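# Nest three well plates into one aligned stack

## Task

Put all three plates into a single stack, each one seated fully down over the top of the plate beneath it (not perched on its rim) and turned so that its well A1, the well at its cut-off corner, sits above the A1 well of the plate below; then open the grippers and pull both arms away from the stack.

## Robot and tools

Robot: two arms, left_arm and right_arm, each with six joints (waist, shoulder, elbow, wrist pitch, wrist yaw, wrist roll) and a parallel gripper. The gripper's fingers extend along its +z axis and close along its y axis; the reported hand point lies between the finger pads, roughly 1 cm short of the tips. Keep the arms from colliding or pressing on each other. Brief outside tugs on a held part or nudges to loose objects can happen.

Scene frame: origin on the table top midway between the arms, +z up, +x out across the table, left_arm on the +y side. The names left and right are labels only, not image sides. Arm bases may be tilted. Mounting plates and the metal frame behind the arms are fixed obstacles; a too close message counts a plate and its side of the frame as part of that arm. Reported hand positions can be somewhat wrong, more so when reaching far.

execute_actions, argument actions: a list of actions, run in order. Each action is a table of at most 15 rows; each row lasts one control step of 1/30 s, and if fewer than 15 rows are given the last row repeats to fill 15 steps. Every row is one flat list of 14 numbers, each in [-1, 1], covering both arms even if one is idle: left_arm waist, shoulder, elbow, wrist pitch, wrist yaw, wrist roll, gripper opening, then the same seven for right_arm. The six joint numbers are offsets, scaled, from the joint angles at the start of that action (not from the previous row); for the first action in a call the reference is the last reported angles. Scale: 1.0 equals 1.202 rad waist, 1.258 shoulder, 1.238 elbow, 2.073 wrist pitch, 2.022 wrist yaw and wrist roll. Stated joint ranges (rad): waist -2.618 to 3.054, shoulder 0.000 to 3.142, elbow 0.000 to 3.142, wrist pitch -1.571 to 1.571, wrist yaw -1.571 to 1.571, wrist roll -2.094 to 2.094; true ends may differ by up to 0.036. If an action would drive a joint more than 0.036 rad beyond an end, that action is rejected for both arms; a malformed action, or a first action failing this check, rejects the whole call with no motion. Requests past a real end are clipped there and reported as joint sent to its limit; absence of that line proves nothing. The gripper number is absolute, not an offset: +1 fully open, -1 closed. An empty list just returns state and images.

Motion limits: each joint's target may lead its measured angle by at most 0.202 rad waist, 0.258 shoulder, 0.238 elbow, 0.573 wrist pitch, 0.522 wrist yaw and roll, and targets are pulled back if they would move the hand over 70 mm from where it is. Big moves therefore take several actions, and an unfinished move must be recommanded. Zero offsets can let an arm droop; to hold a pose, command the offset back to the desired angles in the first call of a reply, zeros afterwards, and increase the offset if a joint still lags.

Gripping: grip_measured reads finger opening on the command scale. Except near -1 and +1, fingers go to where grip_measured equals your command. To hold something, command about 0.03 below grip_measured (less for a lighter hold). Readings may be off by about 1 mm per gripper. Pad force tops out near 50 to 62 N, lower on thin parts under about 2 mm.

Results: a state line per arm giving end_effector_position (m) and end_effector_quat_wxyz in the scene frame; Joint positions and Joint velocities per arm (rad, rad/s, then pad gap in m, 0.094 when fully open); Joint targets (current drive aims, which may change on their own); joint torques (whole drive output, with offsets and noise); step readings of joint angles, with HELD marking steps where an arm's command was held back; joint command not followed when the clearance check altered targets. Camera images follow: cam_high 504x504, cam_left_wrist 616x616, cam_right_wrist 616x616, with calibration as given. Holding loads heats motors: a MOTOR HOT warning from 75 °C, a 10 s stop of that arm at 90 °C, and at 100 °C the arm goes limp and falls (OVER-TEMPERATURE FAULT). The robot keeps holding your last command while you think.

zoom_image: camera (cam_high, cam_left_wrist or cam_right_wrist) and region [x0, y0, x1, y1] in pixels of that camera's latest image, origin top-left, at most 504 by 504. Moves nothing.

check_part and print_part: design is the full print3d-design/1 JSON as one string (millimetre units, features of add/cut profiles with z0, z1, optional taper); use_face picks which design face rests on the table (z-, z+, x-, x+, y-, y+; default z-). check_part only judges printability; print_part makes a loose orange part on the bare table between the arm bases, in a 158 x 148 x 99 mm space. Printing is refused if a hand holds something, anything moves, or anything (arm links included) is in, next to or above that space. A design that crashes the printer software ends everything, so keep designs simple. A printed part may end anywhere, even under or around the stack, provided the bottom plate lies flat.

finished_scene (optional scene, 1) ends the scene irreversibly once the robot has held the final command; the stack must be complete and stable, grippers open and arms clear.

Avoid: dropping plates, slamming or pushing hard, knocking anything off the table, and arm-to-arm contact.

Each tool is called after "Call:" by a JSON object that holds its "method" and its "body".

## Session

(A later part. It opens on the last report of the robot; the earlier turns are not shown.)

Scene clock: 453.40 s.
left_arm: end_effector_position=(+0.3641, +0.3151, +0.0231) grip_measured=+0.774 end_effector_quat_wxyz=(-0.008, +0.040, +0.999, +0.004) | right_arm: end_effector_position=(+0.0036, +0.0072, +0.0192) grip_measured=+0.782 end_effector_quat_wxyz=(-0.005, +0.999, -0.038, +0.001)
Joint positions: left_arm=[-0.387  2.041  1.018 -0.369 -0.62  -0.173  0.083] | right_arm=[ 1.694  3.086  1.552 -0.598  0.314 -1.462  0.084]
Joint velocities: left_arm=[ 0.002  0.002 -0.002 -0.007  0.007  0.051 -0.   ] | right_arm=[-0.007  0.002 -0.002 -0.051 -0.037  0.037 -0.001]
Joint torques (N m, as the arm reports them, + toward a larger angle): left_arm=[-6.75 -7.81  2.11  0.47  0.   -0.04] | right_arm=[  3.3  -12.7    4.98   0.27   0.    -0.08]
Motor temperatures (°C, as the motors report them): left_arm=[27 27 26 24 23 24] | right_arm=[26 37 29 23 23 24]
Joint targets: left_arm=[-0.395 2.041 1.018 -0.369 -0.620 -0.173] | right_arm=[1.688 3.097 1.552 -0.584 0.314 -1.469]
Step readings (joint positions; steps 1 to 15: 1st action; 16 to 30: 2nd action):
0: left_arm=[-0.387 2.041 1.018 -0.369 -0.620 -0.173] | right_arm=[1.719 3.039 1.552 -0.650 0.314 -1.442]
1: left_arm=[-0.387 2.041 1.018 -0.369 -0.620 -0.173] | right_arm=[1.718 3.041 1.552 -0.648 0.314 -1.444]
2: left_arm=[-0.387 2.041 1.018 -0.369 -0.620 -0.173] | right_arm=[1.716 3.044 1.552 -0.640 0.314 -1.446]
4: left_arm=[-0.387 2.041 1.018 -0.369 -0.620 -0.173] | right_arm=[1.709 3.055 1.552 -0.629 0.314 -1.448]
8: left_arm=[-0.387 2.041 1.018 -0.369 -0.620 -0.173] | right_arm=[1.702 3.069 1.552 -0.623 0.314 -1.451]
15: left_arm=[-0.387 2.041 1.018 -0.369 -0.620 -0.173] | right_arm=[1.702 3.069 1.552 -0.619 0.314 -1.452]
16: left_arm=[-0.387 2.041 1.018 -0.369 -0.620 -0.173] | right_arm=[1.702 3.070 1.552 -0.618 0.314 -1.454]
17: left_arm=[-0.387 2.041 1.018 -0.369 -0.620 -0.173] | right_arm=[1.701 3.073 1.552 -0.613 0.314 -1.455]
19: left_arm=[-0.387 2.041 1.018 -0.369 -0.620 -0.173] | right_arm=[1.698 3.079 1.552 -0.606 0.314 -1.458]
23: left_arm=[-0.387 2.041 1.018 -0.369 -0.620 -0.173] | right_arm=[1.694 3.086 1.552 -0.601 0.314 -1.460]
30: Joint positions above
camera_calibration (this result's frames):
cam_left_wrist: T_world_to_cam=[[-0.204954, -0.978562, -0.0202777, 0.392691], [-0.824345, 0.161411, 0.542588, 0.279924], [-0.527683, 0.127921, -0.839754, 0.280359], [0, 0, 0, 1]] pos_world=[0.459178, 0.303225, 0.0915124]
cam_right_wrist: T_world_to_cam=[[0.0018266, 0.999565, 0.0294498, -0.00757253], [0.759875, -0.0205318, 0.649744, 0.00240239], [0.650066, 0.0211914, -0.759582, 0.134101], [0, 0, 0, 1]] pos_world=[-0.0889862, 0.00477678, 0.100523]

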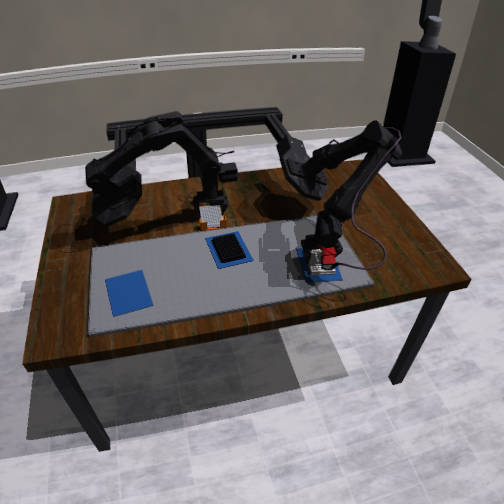

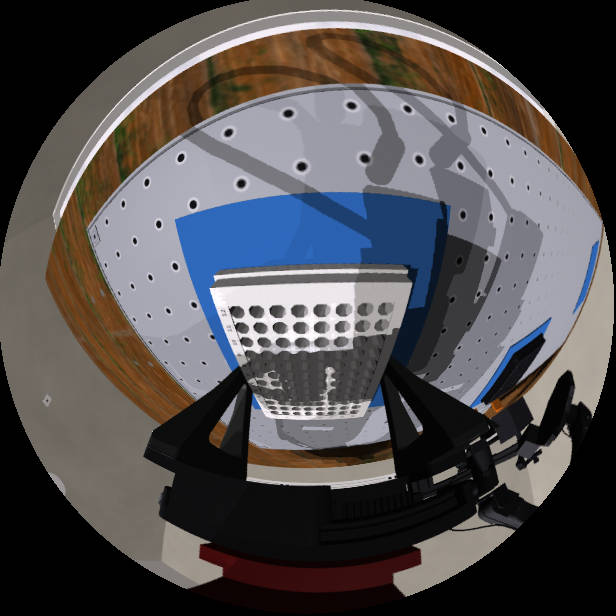

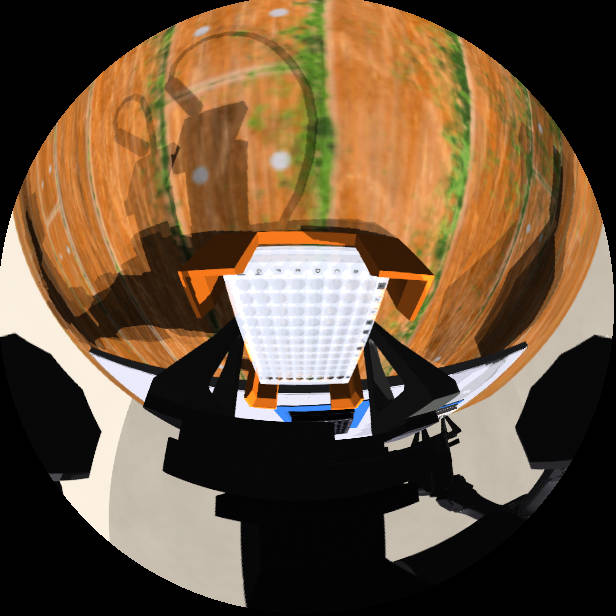

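Call:
{"method": "execute_actions", "body": {"actions": [[[-0.006,0,0,0,0,0,0.74,-0.009,0.018,0,0.012,0,-0.005,0.75]]]}}

Scene clock: 456.50 s.
left_arm: end_effector_position=(+0.3641, +0.3151, +0.0231) grip_measured=+0.774 end_effector_quat_wxyz=(-0.008, +0.040, +0.999, +0.004) | right_arm: end_effector_position=(+0.0034, +0.0083, +0.0182) grip_measured=+0.782 end_effector_quat_wxyz=(-0.007, +0.999, -0.038, +0.001)
Joint positions: left_arm=[-0.387  2.041  1.018 -0.369 -0.62  -0.173  0.083] | right_arm=[ 1.694  3.089  1.552 -0.591  0.315 -1.464  0.084]
Joint velocities: left_arm=[ 0.002 -0.002 -0.002  0.007  0.007 -0.051  0.001] | right_arm=[ 0.027 -0.002  0.007  0.022  0.051 -0.022  0.001]
Joint torques (N m, as the arm reports them, + toward a larger angle): left_arm=[-6.76 -7.82  2.1   0.46  0.01 -0.03] | right_arm=[  2.88 -11.89   4.96   0.29  -0.02  -0.07]
Motor temperatures (°C, as the motors report them): left_arm=[27 28 26 24 23 24] | right_arm=[26 37 29 23 23 24]
Joint targets: left_arm=[-0.395 2.041 1.018 -0.369 -0.620 -0.173] | right_arm=[1.683 3.109 1.552 -0.574 0.314 -1.471]
Step readings (joint positions):
0: left_arm=[-0.387 2.041 1.018 -0.369 -0.620 -0.173] | right_arm=[1.694 3.086 1.552 -0.598 0.314 -1.462]
1: left_arm=[-0.387 2.041 1.018 -0.369 -0.620 -0.173] | right_arm=[1.694 3.087 1.552 -0.598 0.314 -1.462]
2: left_arm=[-0.387 2.041 1.018 -0.369 -0.620 -0.173] | right_arm=[1.694 3.088 1.552 -0.595 0.315 -1.462]
4: left_arm=[-0.387 2.041 1.018 -0.369 -0.620 -0.173] | right_arm=[1.694 3.089 1.552 -0.593 0.315 -1.463]
8: left_arm=[-0.387 2.041 1.018 -0.369 -0.620 -0.173] | right_arm=[1.694 3.089 1.552 -0.592 0.315 -1.464]
15: Joint positions above
camera_calibration (this result's frames):
cam_left_wrist: T_world_to_cam=[[-0.204954, -0.978562, -0.0202777, 0.392691], [-0.824345, 0.161411, 0.542588, 0.279924], [-0.527683, 0.127921, -0.839754, 0.280359], [0, 0, 0, 1]] pos_world=[0.459178, 0.303225, 0.0915124]
cam_right_wrist: T_world_to_cam=[[0.000925673, 0.999427, 0.0338345, -0.0086769], [0.759236, -0.0227225, 0.650419, 0.0032118], [0.650815, 0.0250863, -0.758822, 0.133366], [0, 0, 0, 1]] pos_world=[-0.0892274, 0.00539924, 0.0994059]

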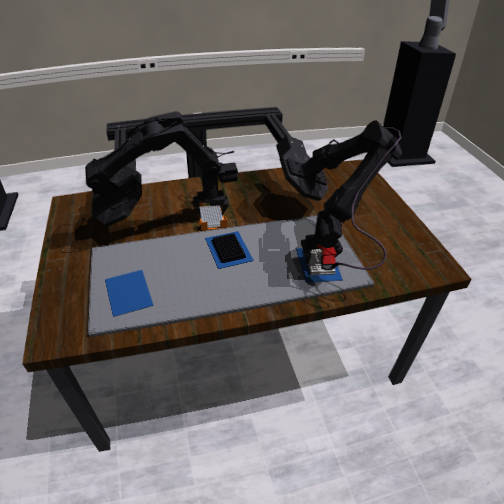

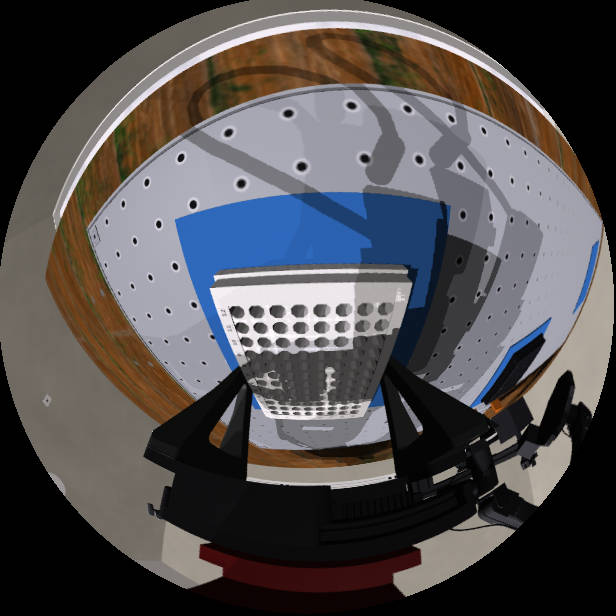

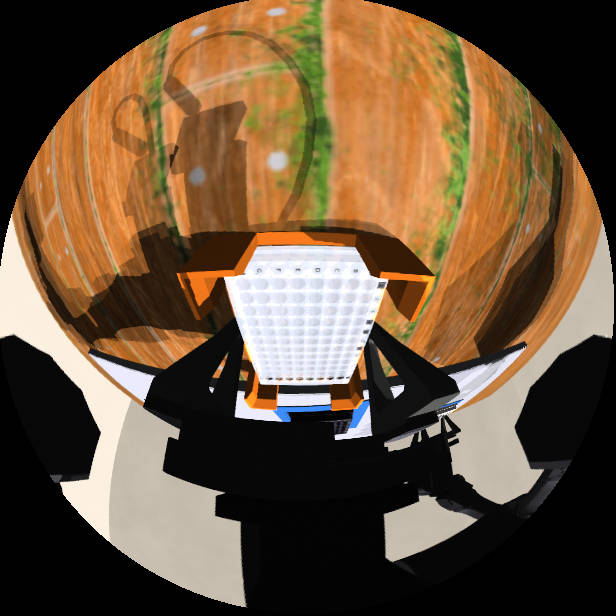

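Call:
{"method": "execute_actions", "body": {"actions": [[[-0.006,0,0,0,0,0,0.74,0,0,0,0,0,0,1]],[[-0.006,0,0,0,0,0,0.74,0.02,-0.035,0,-0.027,0,0,1]],[[-0.006,0,0,0,0,0,0.74,0.02,-0.035,0,-0.027,0,0,1]],[[-0.006,0,0,0,0,0,0.74,0.03,-0.07,0,-0.05,0,0,1]]]}}

Scene clock: 483.67 s.
left_arm: end_effector_position=(+0.3641, +0.3151, +0.0231) grip_measured=+0.774 end_effector_quat_wxyz=(-0.008, +0.040, +0.999, +0.004) | right_arm: end_effector_position=(+0.0120, +0.0171, +0.0893) grip_measured=+1.000 end_effector_quat_wxyz=(-0.035, +0.999, -0.024, +0.012)
Joint positions: left_arm=[-0.387  2.041  1.018 -0.369 -0.62  -0.173  0.083] | right_arm=[ 1.743  2.918  1.552 -0.719  0.315 -1.464  0.094]
Joint velocities: left_arm=[ 0.007 -0.007 -0.002  0.022  0.037  0.022  0.   ] | right_arm=[ 0.012  0.012 -0.012 -0.066  0.007 -0.051  0.   ]
Joint torques (N m, as the arm reports them, + toward a larger angle): left_arm=[-6.73 -7.8   2.09  0.47  0.01 -0.03] | right_arm=[  4.56 -12.86   5.45   0.04   0.     0.  ]
Motor temperatures (°C, as the motors report them): left_arm=[27 28 26 24 23 24] | right_arm=[26 36 29 23 23 24]
Joint targets: left_arm=[-0.395 2.041 1.018 -0.369 -0.620 -0.173] | right_arm=[1.753 2.924 1.552 -0.750 0.315 -1.464]
Step readings (joint positions; steps 1 to 15: 1st action; 16 to 30: 2nd action; 31 to 45: 3rd action; 46 to 60: 4th action):
0: left_arm=[-0.387 2.041 1.018 -0.369 -0.620 -0.173] | right_arm=[1.694 3.089 1.552 -0.591 0.315 -1.464]
1: left_arm=[-0.387 2.041 1.018 -0.369 -0.620 -0.173] | right_arm=[1.694 3.089 1.552 -0.592 0.315 -1.464]
2: left_arm=[-0.387 2.041 1.018 -0.369 -0.620 -0.173] | right_arm=[1.694 3.089 1.552 -0.591 0.315 -1.464]
4: left_arm=[-0.387 2.041 1.018 -0.369 -0.620 -0.173] | right_arm=[1.694 3.089 1.552 -0.591 0.315 -1.464]
8: left_arm=[-0.387 2.041 1.018 -0.369 -0.620 -0.173] | right_arm=[1.694 3.089 1.552 -0.591 0.315 -1.464]
15: left_arm=[-0.387 2.041 1.018 -0.369 -0.620 -0.173] | right_arm=[1.694 3.089 1.552 -0.591 0.315 -1.464]
16: left_arm=[-0.387 2.041 1.018 -0.369 -0.620 -0.173] | right_arm=[1.695 3.086 1.552 -0.593 0.315 -1.464]
17: left_arm=[-0.387 2.041 1.018 -0.369 -0.620 -0.173] | right_arm=[1.696 3.081 1.552 -0.601 0.315 -1.464]
19: left_arm=[-0.387 2.041 1.018 -0.369 -0.620 -0.173] | right_arm=[1.701 3.068 1.552 -0.611 0.315 -1.464]
23: left_arm=[-0.387 2.041 1.018 -0.369 -0.620 -0.173] | right_arm=[1.705 3.051 1.552 -0.613 0.315 -1.464]
30: left_arm=[-0.387 2.041 1.018 -0.369 -0.620 -0.173] | right_arm=[1.705 3.051 1.552 -0.619 0.315 -1.464]
31: left_arm=[-0.387 2.041 1.018 -0.369 -0.620 -0.173] | right_arm=[1.706 3.048 1.552 -0.622 0.315 -1.464]
32: left_arm=[-0.387 2.041 1.018 -0.369 -0.620 -0.173] | right_arm=[1.707 3.043 1.552 -0.630 0.315 -1.464]
34: left_arm=[-0.387 2.041 1.018 -0.369 -0.620 -0.173] | right_arm=[1.712 3.030 1.552 -0.639 0.315 -1.464]
38: left_arm=[-0.387 2.041 1.018 -0.369 -0.620 -0.173] | right_arm=[1.717 3.012 1.552 -0.642 0.315 -1.464]
45: left_arm=[-0.387 2.041 1.018 -0.369 -0.620 -0.173] | right_arm=[1.717 3.012 1.552 -0.647 0.315 -1.464]
46: left_arm=[-0.387 2.041 1.018 -0.369 -0.620 -0.173] | right_arm=[1.719 3.005 1.552 -0.653 0.315 -1.464]
47: left_arm=[-0.387 2.041 1.018 -0.369 -0.620 -0.173] | right_arm=[1.722 2.995 1.552 -0.673 0.315 -1.464]
49: left_arm=[-0.387 2.041 1.018 -0.369 -0.620 -0.173] | right_arm=[1.731 2.962 1.552 -0.698 0.315 -1.464]
53: left_arm=[-0.387 2.041 1.018 -0.369 -0.620 -0.173] | right_arm=[1.743 2.919 1.552 -0.706 0.315 -1.464]
60: Joint positions above
camera_calibration (this result's frames):
cam_left_wrist: T_world_to_cam=[[-0.204954, -0.978562, -0.0202777, 0.392691], [-0.824345, 0.161411, 0.542588, 0.279924], [-0.527683, 0.127921, -0.839754, 0.280359], [0, 0, 0, 1]] pos_world=[0.459178, 0.303225, 0.0915124]
cam_right_wrist: T_world_to_cam=[[-0.0275745, 0.995744, 0.0879391, -0.0243504], [0.744249, -0.0382788, 0.666804, -0.0503498], [0.667333, 0.0838354, -0.740026, 0.178583], [0, 0, 0, 1]] pos_world=[-0.0823731, 0.00734789, 0.167871]

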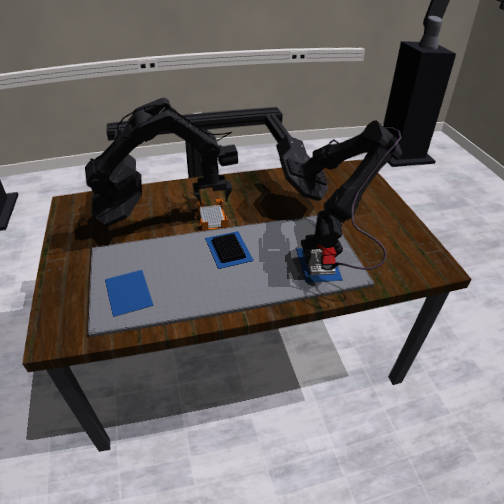

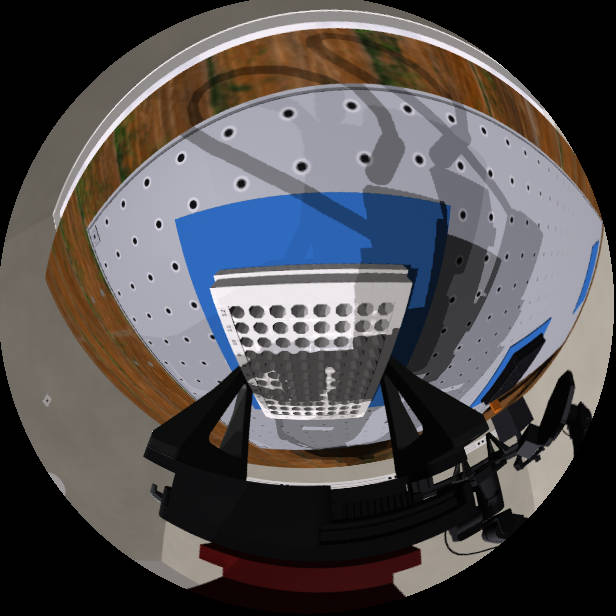

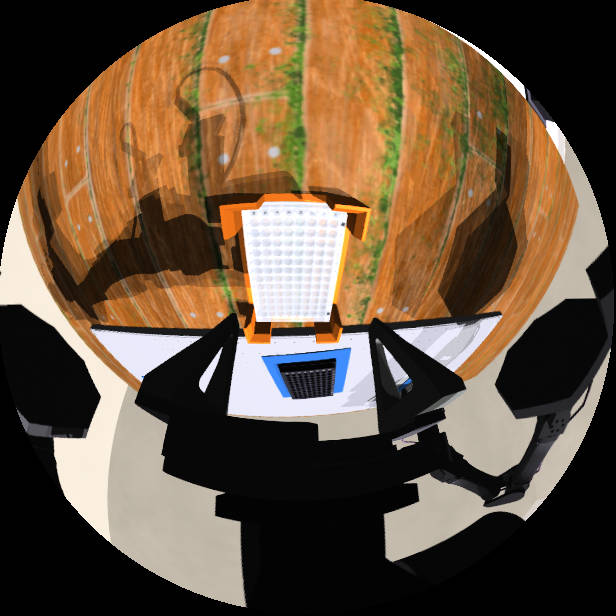

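Call:
{"method": "execute_actions", "body": {"actions": [[[-0.006,0,0,0,0,0,0.74,-0.148,-0.02,0.13,-0.05,0.038,0.43,1]],[[-0.006,0,0,0,0,0,0.74,-0.148,0.02,0.13,-0.05,0.038,0.43,1]],[[-0.006,0,0,0,0,0,0.74,-0.148,0.02,0.13,-0.05,0.038,0.43,1]],[[-0.006,0,0,0,0,0,0.74,0,0,0,0,0,0,1]]]}}

Scene clock: 493.70 s.
left_arm: end_effector_position=(+0.3641, +0.3151, +0.0231) grip_measured=+0.774 end_effector_quat_wxyz=(-0.008, +0.040, +0.999, +0.004) | right_arm: end_effector_position=(+0.2660, +0.0149, +0.0747) grip_measured=+1.000 end_effector_quat_wxyz=(-0.009, -0.026, +1.000, +0.015)
Joint positions: left_arm=[-0.387  2.041  1.018 -0.369 -0.62  -0.173  0.083] | right_arm=[ 1.141  2.924  1.988 -0.949  0.53   0.997  0.094]
Joint velocities: left_arm=[-0.002 -0.002 -0.022 -0.051 -0.081 -0.051  0.   ] | right_arm=[ 0.007 -0.002 -0.002 -0.007 -0.037 -0.022  0.   ]
Joint torques (N m, as the arm reports them, + toward a larger angle): left_arm=[-6.76 -7.79  2.1   0.47  0.01 -0.04] | right_arm=[  8.32 -13.68   5.22   0.13   0.    -0.04]
Motor temperatures (°C, as the motors report them): left_arm=[27 28 26 24 23 24] | right_arm=[26 37 29 23 23 24]
Joint targets: left_arm=[-0.395 2.041 1.018 -0.369 -0.620 -0.173] | right_arm=[1.142 2.924 1.988 -0.949 0.532 0.994]
Step readings (joint positions; steps 1 to 15: 1st action; 16 to 30: 2nd action; 31 to 45: 3rd action; 46 to 60: 4th action):
0: left_arm=[-0.387 2.041 1.018 -0.369 -0.620 -0.173] | right_arm=[1.743 2.918 1.552 -0.723 0.315 -1.464]
1: left_arm=[-0.387 2.041 1.018 -0.369 -0.620 -0.173] | right_arm=[1.733 2.919 1.567 -0.742 0.318 -1.403]
2: left_arm=[-0.387 2.041 1.018 -0.369 -0.620 -0.173] | right_arm=[1.712 2.923 1.591 -0.764 0.323 -1.317]
4: left_arm=[-0.387 2.041 1.018 -0.369 -0.620 -0.173] | right_arm=[1.642 2.919 1.646 -0.780 0.341 -1.126]
8: left_arm=[-0.387 2.041 1.018 -0.369 -0.620 -0.173] | right_arm=[1.535 2.889 1.698 -0.780 0.380 -0.817]
15: left_arm=[-0.387 2.041 1.018 -0.369 -0.620 -0.173] | right_arm=[1.550 2.885 1.699 -0.795 0.391 -0.646]
16: left_arm=[-0.387 2.041 1.018 -0.369 -0.620 -0.173] | right_arm=[1.542 2.890 1.717 -0.816 0.393 -0.578]
17: left_arm=[-0.387 2.041 1.018 -0.369 -0.620 -0.173] | right_arm=[1.525 2.902 1.749 -0.840 0.397 -0.489]
19: left_arm=[-0.387 2.041 1.018 -0.369 -0.620 -0.173] | right_arm=[1.458 2.911 1.802 -0.849 0.413 -0.295]
23: left_arm=[-0.387 2.041 1.018 -0.369 -0.620 -0.173] | right_arm=[1.338 2.905 1.844 -0.849 0.452 0.009]
30: left_arm=[-0.387 2.041 1.018 -0.369 -0.620 -0.173] | right_arm=[1.350 2.904 1.844 -0.872 0.464 0.175]
31: left_arm=[-0.387 2.041 1.018 -0.369 -0.620 -0.173] | right_arm=[1.345 2.910 1.861 -0.892 0.465 0.239]
32: left_arm=[-0.387 2.041 1.018 -0.369 -0.620 -0.173] | right_arm=[1.333 2.921 1.891 -0.912 0.468 0.322]
34: left_arm=[-0.387 2.041 1.018 -0.369 -0.620 -0.173] | right_arm=[1.273 2.929 1.942 -0.922 0.480 0.506]
38: left_arm=[-0.387 2.041 1.018 -0.369 -0.620 -0.173] | right_arm=[1.145 2.924 1.987 -0.924 0.518 0.818]
45: left_arm=[-0.387 2.041 1.018 -0.369 -0.620 -0.173] | right_arm=[1.142 2.924 1.988 -0.949 0.532 0.994]
46: left_arm=[-0.387 2.041 1.018 -0.369 -0.620 -0.173] | right_arm=[1.147 2.924 1.988 -0.949 0.531 0.997]
47: left_arm=[-0.387 2.041 1.018 -0.369 -0.620 -0.173] | right_arm=[1.150 2.924 1.988 -0.949 0.530 0.997]
49: left_arm=[-0.387 2.041 1.018 -0.369 -0.620 -0.173] | right_arm=[1.149 2.924 1.988 -0.949 0.530 0.997]
53: left_arm=[-0.387 2.041 1.018 -0.369 -0.620 -0.173] | right_arm=[1.141 2.924 1.988 -0.949 0.530 0.997]
60: Joint positions above
camera_calibration (this result's frames):
cam_left_wrist: T_world_to_cam=[[-0.204954, -0.978562, -0.0202777, 0.392691], [-0.824345, 0.161411, 0.542588, 0.279924], [-0.527683, 0.127921, -0.839754, 0.280359], [0, 0, 0, 1]] pos_world=[0.459178, 0.303225, 0.0915124]
cam_right_wrist: T_world_to_cam=[[0.125577, -0.992008, -0.0122848, -0.0174676], [-0.744218, -0.102383, 0.660044, 0.167691], [-0.656027, -0.0737435, -0.751127, 0.353742], [0, 0, 0, 1]] pos_world=[0.359057, 0.0259269, 0.154807]

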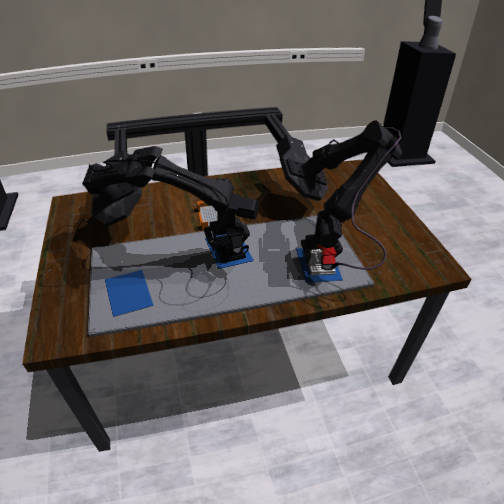

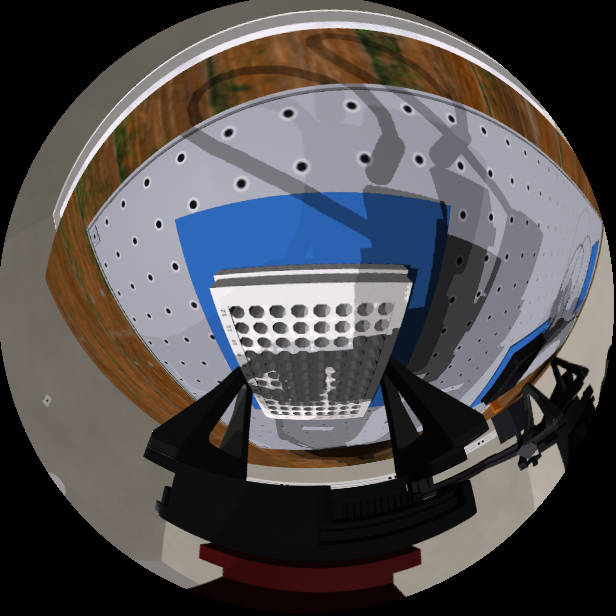

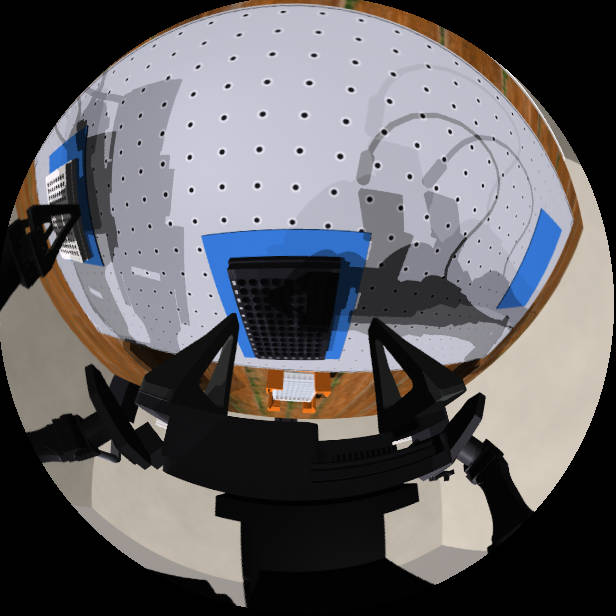

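Call:
{"method": "execute_actions", "body": {"actions": [[[-0.006,0,0,0,0,0,0.74,0.083,0.06,0,0.014,0,0.05,1]]]}}

Scene clock: 512.13 s.
left_arm: end_effector_position=(+0.3641, +0.3151, +0.0231) grip_measured=+0.774 end_effector_quat_wxyz=(-0.008, +0.040, +0.999, +0.004) | right_arm: end_effector_position=(+0.2183, +0.0355, +0.0659) grip_measured=+1.000 end_effector_quat_wxyz=(+0.001, -0.037, +0.999, +0.005)
Joint positions: left_arm=[-0.387  2.041  1.018 -0.369 -0.62  -0.173  0.083] | right_arm=[ 1.241  3.004  1.988 -0.934  0.524  1.087  0.094]
Joint velocities: left_arm=[-0.012 -0.002  0.002 -0.081  0.007 -0.037  0.   ] | right_arm=[-0.022  0.002  0.002  0.022 -0.081  0.037  0.   ]
Joint torques (N m, as the arm reports them, + toward a larger angle): left_arm=[-6.74 -7.82  2.09  0.47  0.01 -0.03] | right_arm=[  7.76 -14.51   5.15   0.21   0.07   0.02]
Motor temperatures (°C, as the motors report them): left_arm=[27 28 26 24 23 24] | right_arm=[28 38 29 23 23 24]
Joint targets: left_arm=[-0.395 2.041 1.018 -0.369 -0.620 -0.173] | right_arm=[1.240 3.000 1.988 -0.920 0.530 1.097]
Step readings (joint positions):
0: left_arm=[-0.387 2.041 1.018 -0.369 -0.620 -0.173] | right_arm=[1.141 2.924 1.988 -0.949 0.530 0.997]
1: left_arm=[-0.387 2.041 1.018 -0.369 -0.620 -0.173] | right_arm=[1.146 2.929 1.988 -0.948 0.532 1.010]
2: left_arm=[-0.387 2.041 1.018 -0.369 -0.620 -0.173] | right_arm=[1.154 2.936 1.988 -0.941 0.534 1.027]
4: left_arm=[-0.387 2.041 1.018 -0.369 -0.620 -0.173] | right_arm=[1.185 2.961 1.988 -0.936 0.534 1.051]
8: left_arm=[-0.387 2.041 1.018 -0.369 -0.620 -0.173] | right_arm=[1.240 3.000 1.988 -0.935 0.527 1.074]
15: Joint positions above
camera_calibration (this result's frames):
cam_left_wrist: T_world_to_cam=[[-0.204954, -0.978562, -0.0202777, 0.392691], [-0.824345, 0.161411, 0.542588, 0.279924], [-0.527683, 0.127921, -0.839754, 0.280359], [0, 0, 0, 1]] pos_world=[0.459178, 0.303225, 0.0915124]
cam_right_wrist: T_world_to_cam=[[0.147999, -0.988932, 0.0105, 0.0022663], [-0.756156, -0.106307, 0.645699, 0.143751], [-0.637436, -0.103502, -0.76352, 0.315184], [0, 0, 0, 1]] pos_world=[0.309272, 0.0501452, 0.147805]

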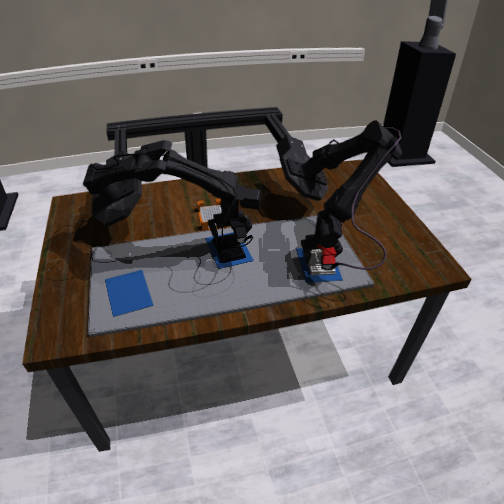

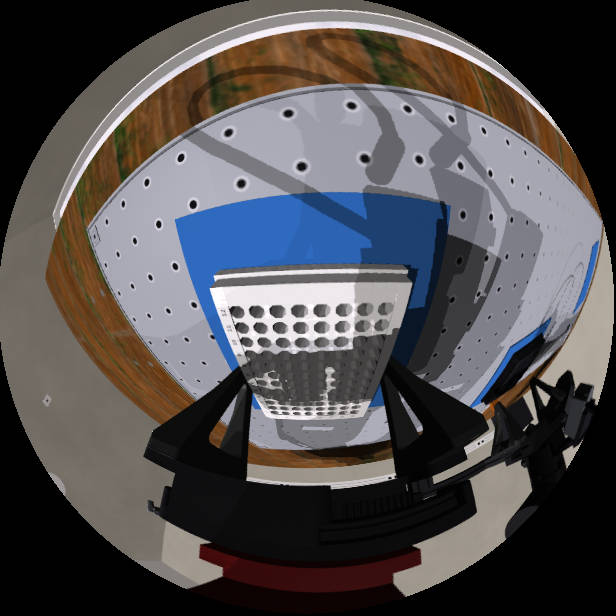

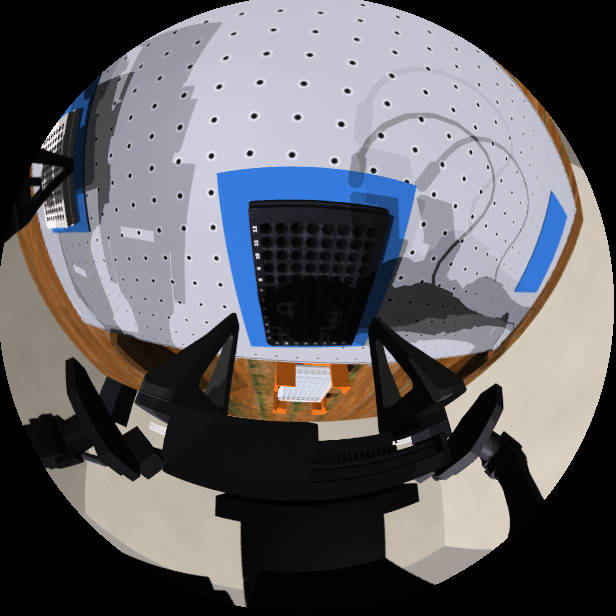

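Call:
{"method": "execute_actions", "body": {"actions": [[[-0.006,0,0,0,0,0,0.74,-0.025,0.012,-0.04,0.035,0.01,-0.015,1]]]}}

Scene clock: 524.27 s.
left_arm: end_effector_position=(+0.3641, +0.3151, +0.0231) grip_measured=+0.774 end_effector_quat_wxyz=(-0.008, +0.040, +0.999, +0.004) | right_arm: end_effector_position=(+0.2259, +0.0318, +0.0510) grip_measured=+1.000 end_effector_quat_wxyz=(-0.001, -0.028, +1.000, +0.008)
Joint positions: left_arm=[-0.387  2.041  1.018 -0.369 -0.62  -0.173  0.083] | right_arm=[ 1.204  3.008  1.963 -0.881  0.53   1.065  0.094]
Joint velocities: left_arm=[-0.012  0.002 -0.022  0.066  0.066  0.007 -0.   ] | right_arm=[-0.012  0.012  0.017  0.007  0.037  0.066  0.   ]
Joint torques (N m, as the arm reports them, + toward a larger angle): left_arm=[-6.75 -7.8   2.09  0.46  0.01 -0.03] | right_arm=[  8.17 -12.92   3.81   0.23   0.14  -0.01]
Motor temperatures (°C, as the motors report them): left_arm=[27 28 26 24 23 24] | right_arm=[28 39 29 23 23 24]
Joint targets: left_arm=[-0.395 2.041 1.018 -0.369 -0.620 -0.173] | right_arm=[1.210 3.019 1.939 -0.861 0.544 1.057]
Step readings (joint positions):
0: left_arm=[-0.387 2.041 1.018 -0.369 -0.620 -0.173] | right_arm=[1.240 3.004 1.988 -0.933 0.524 1.091]
1: left_arm=[-0.387 2.041 1.018 -0.369 -0.620 -0.173] | right_arm=[1.238 3.004 1.984 -0.926 0.524 1.087]
2: left_arm=[-0.387 2.041 1.018 -0.369 -0.620 -0.173] | right_arm=[1.235 3.004 1.980 -0.915 0.525 1.082]
4: left_arm=[-0.387 2.041 1.018 -0.369 -0.620 -0.173] | right_arm=[1.224 3.005 1.970 -0.900 0.526 1.075]
8: left_arm=[-0.387 2.041 1.018 -0.369 -0.620 -0.173] | right_arm=[1.205 3.008 1.963 -0.889 0.529 1.068]
15: Joint positions above
camera_calibration (this result's frames):
cam_left_wrist: T_world_to_cam=[[-0.204954, -0.978562, -0.0202777, 0.392691], [-0.824345, 0.161411, 0.542588, 0.279924], [-0.527683, 0.127921, -0.839754, 0.280359], [0, 0, 0, 1]] pos_world=[0.459178, 0.303225, 0.0915124]
cam_right_wrist: T_world_to_cam=[[0.129628, -0.991554, 0.0040935, 0.00221474], [-0.754173, -0.0959131, 0.649634, 0.157793], [-0.643754, -0.0872982, -0.760237, 0.308999], [0, 0, 0, 1]] pos_world=[0.317635, 0.0443055, 0.132396]

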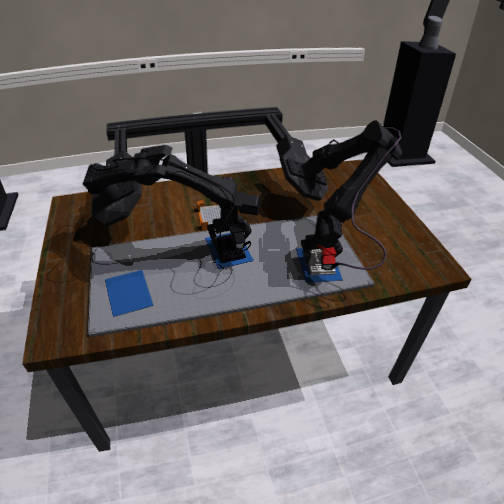

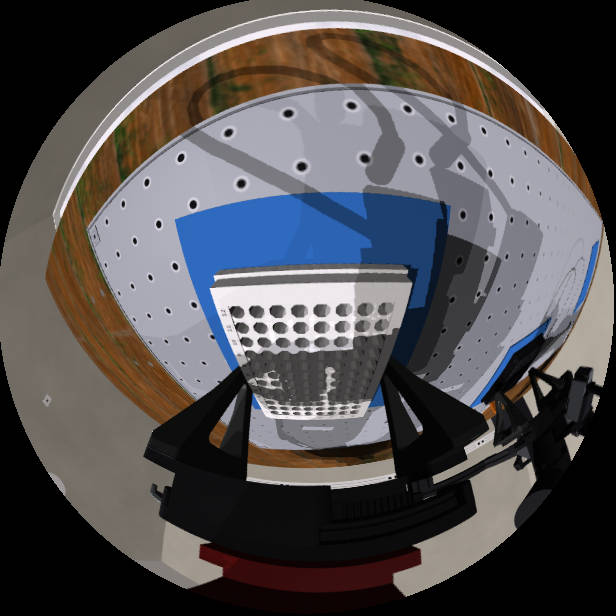

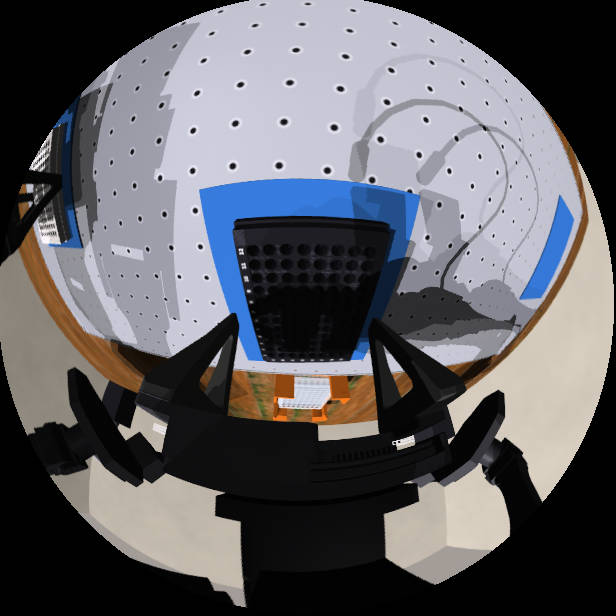

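Call:
{"method": "execute_actions", "body": {"actions": [[[-0.006,0,0,0,0,0,0.74,-0.004,0.022,0,0.012,0.007,0,1]]]}}

Scene clock: 528.73 s.
left_arm: end_effector_position=(+0.3641, +0.3151, +0.0231) grip_measured=+0.774 end_effector_quat_wxyz=(-0.008, +0.040, +0.999, +0.004) | right_arm: end_effector_position=(+0.2215, +0.0318, +0.0441) grip_measured=+1.000 end_effector_quat_wxyz=(-0.003, -0.031, +1.000, +0.004)
Joint positions: left_arm=[-0.387  2.041  1.018 -0.369 -0.62  -0.173  0.083] | right_arm=[ 1.204  3.026  1.963 -0.873  0.531  1.063  0.094]
Joint velocities: left_arm=[ 0.002 -0.007 -0.007 -0.095  0.007 -0.022  0.   ] | right_arm=[ 0.012  0.002 -0.007  0.081  0.037 -0.037  0.   ]
Joint torques (N m, as the arm reports them, + toward a larger angle): left_arm=[-6.74 -7.81  2.1   0.47  0.01 -0.04] | right_arm=[  7.25 -13.1    5.     0.24   0.13   0.01]
Motor temperatures (°C, as the motors report them): left_arm=[27 28 26 24 23 24] | right_arm=[28 39 29 23 23 24]
Joint targets: left_arm=[-0.395 2.041 1.018 -0.369 -0.620 -0.173] | right_arm=[1.199 3.036 1.963 -0.856 0.544 1.064]
Step readings (joint positions):
0: left_arm=[-0.387 2.041 1.018 -0.369 -0.620 -0.173] | right_arm=[1.204 3.008 1.963 -0.878 0.530 1.063]
1: left_arm=[-0.387 2.041 1.018 -0.369 -0.620 -0.173] | right_arm=[1.204 3.009 1.963 -0.878 0.530 1.063]
2: left_arm=[-0.387 2.041 1.018 -0.369 -0.620 -0.173] | right_arm=[1.204 3.011 1.963 -0.876 0.531 1.063]
4: left_arm=[-0.387 2.041 1.018 -0.369 -0.620 -0.173] | right_arm=[1.204 3.016 1.963 -0.874 0.531 1.063]
8: left_arm=[-0.387 2.041 1.018 -0.369 -0.620 -0.173] | right_arm=[1.204 3.025 1.963 -0.874 0.531 1.063]
15: Joint positions above
camera_calibration (this result's frames):
cam_left_wrist: T_world_to_cam=[[-0.204954, -0.978562, -0.0202777, 0.392691], [-0.824345, 0.161411, 0.542588, 0.279924], [-0.527683, 0.127921, -0.839754, 0.280359], [0, 0, 0, 1]] pos_world=[0.459178, 0.303225, 0.0915124]
cam_right_wrist: T_world_to_cam=[[0.135829, -0.990664, 0.0116444, 0.00106967], [-0.751658, -0.095388, 0.652619, 0.158235], [-0.645416, -0.0973971, -0.757596, 0.301419], [0, 0, 0, 1]] pos_world=[0.313334, 0.0455108, 0.125075]

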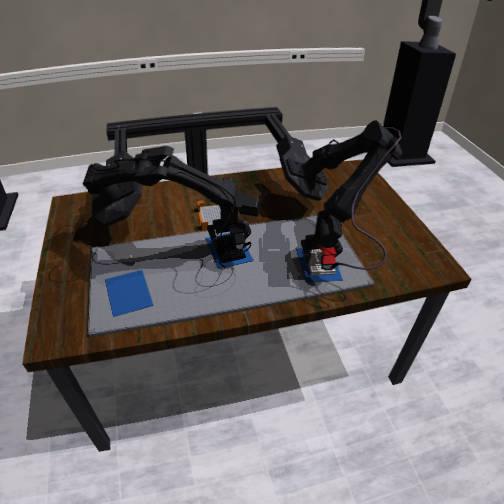

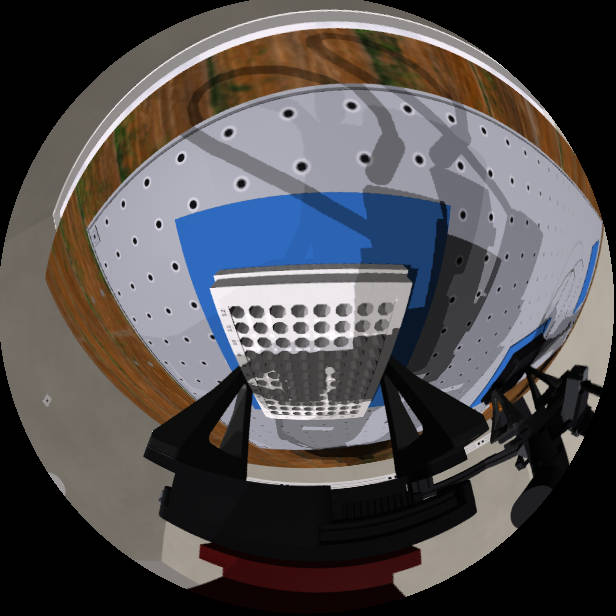

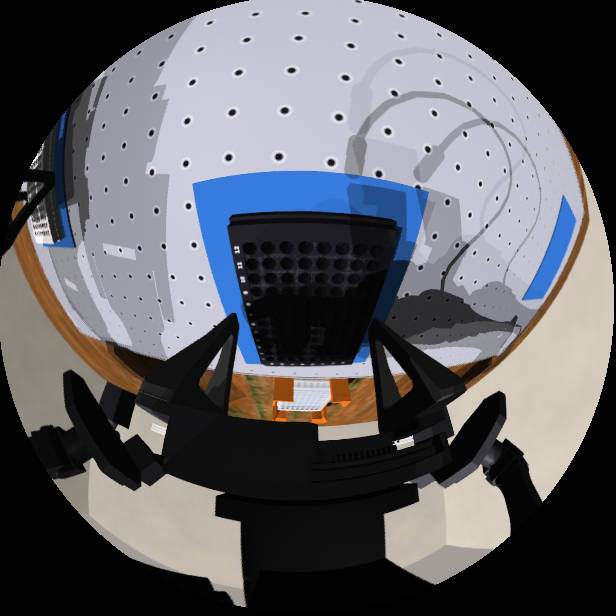

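Call:
{"method": "execute_actions", "body": {"actions": [[[-0.006,0,0,0,0,0,0.74,-0.018,0,0,0.005,0.015,0.005,1]]]}}

Scene clock: 532.57 s.
left_arm: end_effector_position=(+0.3641, +0.3151, +0.0231) grip_measured=+0.774 end_effector_quat_wxyz=(-0.008, +0.040, +0.999, +0.004) | right_arm: end_effector_position=(+0.2296, +0.0255, +0.0384) grip_measured=+1.000 end_effector_quat_wxyz=(-0.004, -0.019, +1.000, -0.002)
Joint positions: left_arm=[-0.387  2.041  1.018 -0.369 -0.62  -0.173  0.083] | right_arm=[ 1.178  3.026  1.963 -0.873  0.544  1.067  0.094]
Joint velocities: left_arm=[ 0.002 -0.007 -0.012 -0.007 -0.022  0.066 -0.001] | right_arm=[-0.002 -0.002 -0.007  0.037 -0.081  0.007  0.   ]
Joint torques (N m, as the arm reports them, + toward a larger angle): left_arm=[-6.74 -7.8   2.1   0.46  0.01 -0.04] | right_arm=[  8.04 -13.9    5.03   0.18   0.17   0.04]
Motor temperatures (°C, as the motors report them): left_arm=[27 28 26 24 23 24] | right_arm=[28 39 29 23 23 24]
Joint targets: left_arm=[-0.395 2.041 1.018 -0.369 -0.620 -0.173] | right_arm=[1.182 3.026 1.963 -0.863 0.561 1.074]
Step readings (joint positions):
0: left_arm=[-0.387 2.041 1.018 -0.369 -0.620 -0.173] | right_arm=[1.204 3.026 1.963 -0.873 0.531 1.063]
1: left_arm=[-0.387 2.041 1.018 -0.369 -0.620 -0.173] | right_arm=[1.202 3.026 1.963 -0.873 0.532 1.064]
2: left_arm=[-0.387 2.041 1.018 -0.369 -0.620 -0.173] | right_arm=[1.200 3.026 1.963 -0.873 0.534 1.065]
4: left_arm=[-0.387 2.041 1.018 -0.369 -0.620 -0.173] | right_arm=[1.192 3.026 1.963 -0.873 0.538 1.065]
8: left_arm=[-0.387 2.041 1.018 -0.369 -0.620 -0.173] | right_arm=[1.179 3.026 1.963 -0.873 0.544 1.066]
15: Joint positions above
camera_calibration (this result's frames):
cam_left_wrist: T_world_to_cam=[[-0.204954, -0.978562, -0.0202777, 0.392691], [-0.824345, 0.161411, 0.542588, 0.279924], [-0.527683, 0.127921, -0.839754, 0.280359], [0, 0, 0, 1]] pos_world=[0.459178, 0.303225, 0.0915124]
cam_right_wrist: T_world_to_cam=[[0.112002, -0.993422, 0.0238575, -0.00113051], [-0.752453, -0.0691036, 0.65501, 0.166851], [-0.649053, -0.0913139, -0.755243, 0.302347], [0, 0, 0, 1]] pos_world=[0.321914, 0.0380154, 0.119083]

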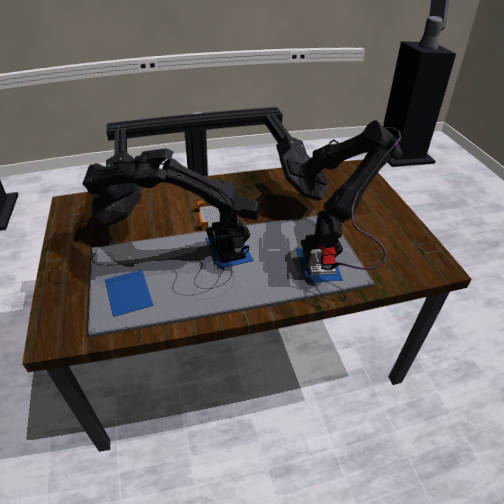

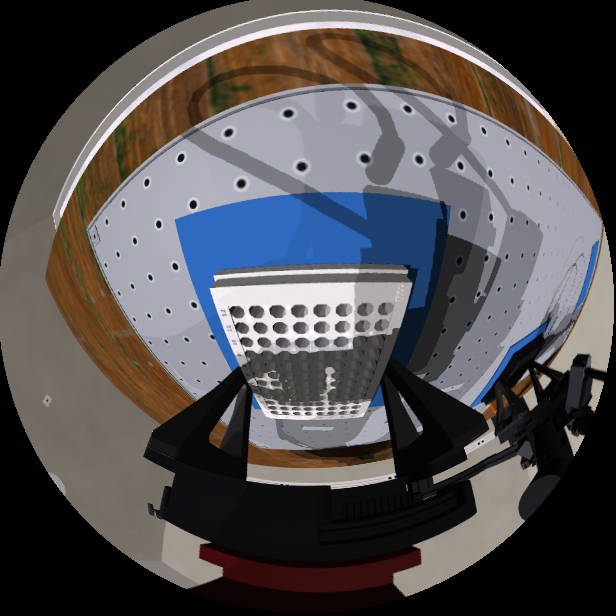

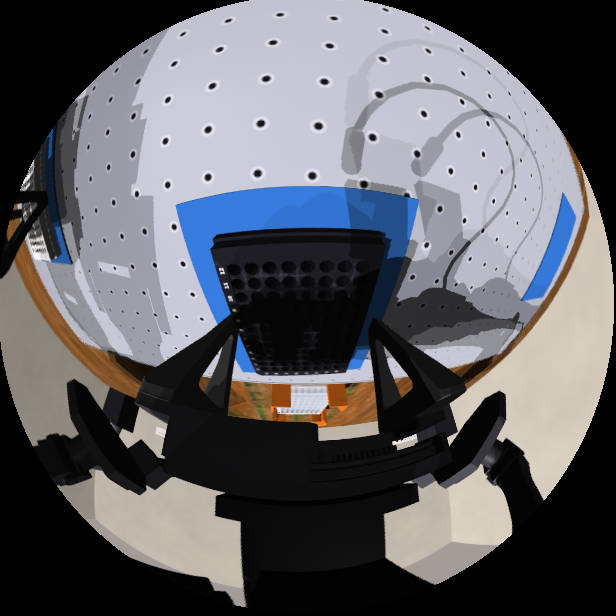

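Call:
{"method": "execute_actions", "body": {"actions": [[[-0.006,0,0,0,0,0,0.74,0.003,0,0,0.016,0,0,1]],[[-0.006,0,0,0,0,0,0.74,0.003,0.022,0,0.013,0,0,1]]]}}

Scene clock: 537.33 s.
left_arm: end_effector_position=(+0.3641, +0.3151, +0.0231) grip_measured=+0.774 end_effector_quat_wxyz=(-0.008, +0.040, +0.999, +0.004) | right_arm: end_effector_position=(+0.2285, +0.0295, +0.0336) grip_measured=+1.000 end_effector_quat_wxyz=(-0.001, -0.015, +1.000, +0.003)
Joint positions: left_arm=[-0.387  2.041  1.018 -0.369 -0.62  -0.173  0.083] | right_arm=[ 1.178  3.038  1.963 -0.847  0.544  1.067  0.094]
Joint velocities: left_arm=[-0.007 -0.002 -0.007  0.007 -0.007  0.051 -0.   ] | right_arm=[-0.002 -0.022 -0.002  0.037 -0.051 -0.022  0.   ]
Joint torques (N m, as the arm reports them, + toward a larger angle): left_arm=[-6.76 -7.81  2.1   0.46  0.01 -0.03] | right_arm=[  8.08 -12.37   5.18   0.21   0.     0.  ]
Motor temperatures (°C, as the motors report them): left_arm=[27 28 26 24 23 24] | right_arm=[29 39 29 23 23 24]
Joint targets: left_arm=[-0.395 2.041 1.018 -0.369 -0.620 -0.173] | right_arm=[1.182 3.053 1.963 -0.831 0.544 1.067]
Step readings (joint positions; steps 1 to 15: 1st action; 16 to 30: 2nd action):
0: left_arm=[-0.387 2.041 1.018 -0.369 -0.620 -0.173] | right_arm=[1.178 3.026 1.963 -0.873 0.544 1.067]
1: left_arm=[-0.387 2.041 1.018 -0.369 -0.620 -0.173] | right_arm=[1.178 3.026 1.963 -0.871 0.544 1.067]
2: left_arm=[-0.387 2.041 1.018 -0.369 -0.620 -0.173] | right_arm=[1.178 3.026 1.963 -0.869 0.544 1.067]
4: left_arm=[-0.387 2.041 1.018 -0.369 -0.620 -0.173] | right_arm=[1.178 3.026 1.963 -0.864 0.544 1.067]
8: left_arm=[-0.387 2.041 1.018 -0.369 -0.620 -0.173] | right_arm=[1.178 3.026 1.963 -0.860 0.544 1.067]
15: left_arm=[-0.387 2.041 1.018 -0.369 -0.620 -0.173] | right_arm=[1.178 3.026 1.963 -0.858 0.544 1.067]
16: left_arm=[-0.387 2.041 1.018 -0.369 -0.620 -0.173] | right_arm=[1.178 3.027 1.963 -0.857 0.544 1.067]
17: left_arm=[-0.387 2.041 1.018 -0.369 -0.620 -0.173] | right_arm=[1.178 3.028 1.963 -0.854 0.544 1.067]
19: left_arm=[-0.387 2.041 1.018 -0.369 -0.620 -0.173] | right_arm=[1.178 3.033 1.963 -0.851 0.544 1.067]
23: left_arm=[-0.387 2.041 1.018 -0.369 -0.620 -0.173] | right_arm=[1.178 3.038 1.963 -0.847 0.544 1.067]
30: Joint positions above
camera_calibration (this result's frames):
cam_left_wrist: T_world_to_cam=[[-0.204954, -0.978562, -0.0202777, 0.392691], [-0.824345, 0.161411, 0.542588, 0.279924], [-0.527683, 0.127921, -0.839754, 0.280359], [0, 0, 0, 1]] pos_world=[0.459178, 0.303225, 0.0915124]
cam_right_wrist: T_world_to_cam=[[0.104778, -0.994393, 0.014263, 0.00515367], [-0.756645, -0.070403, 0.650025, 0.17058], [-0.645376, -0.0789002, -0.759779, 0.29729], [0, 0, 0, 1]] pos_world=[0.320392, 0.0405903, 0.11492]

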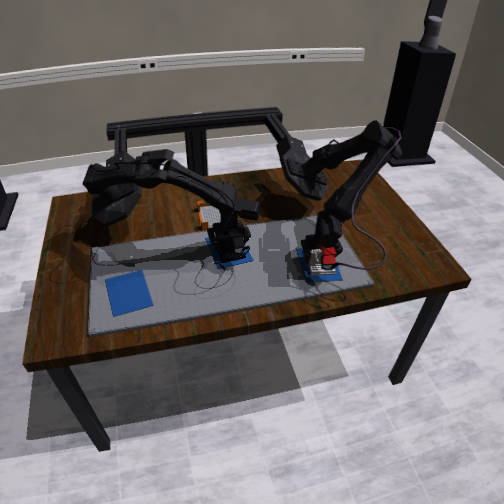

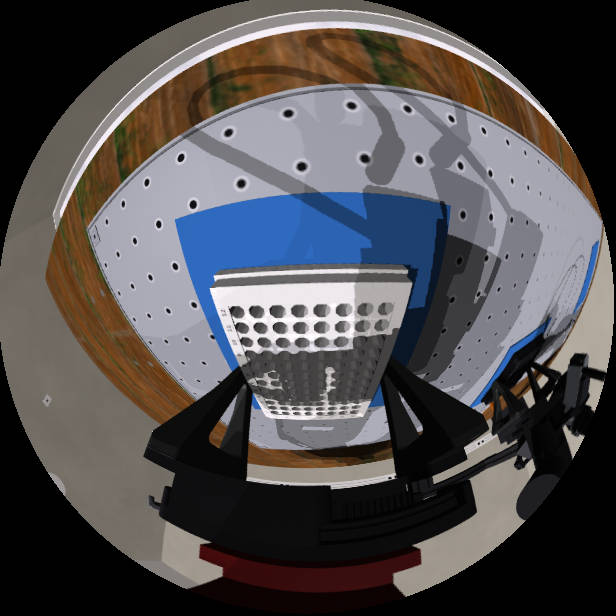

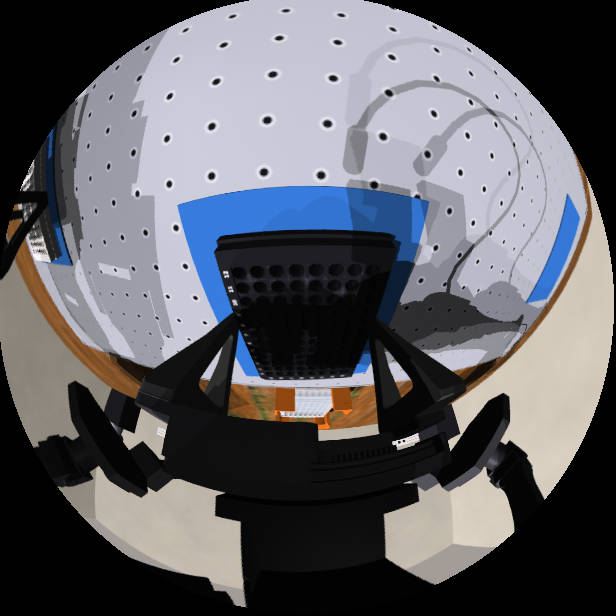

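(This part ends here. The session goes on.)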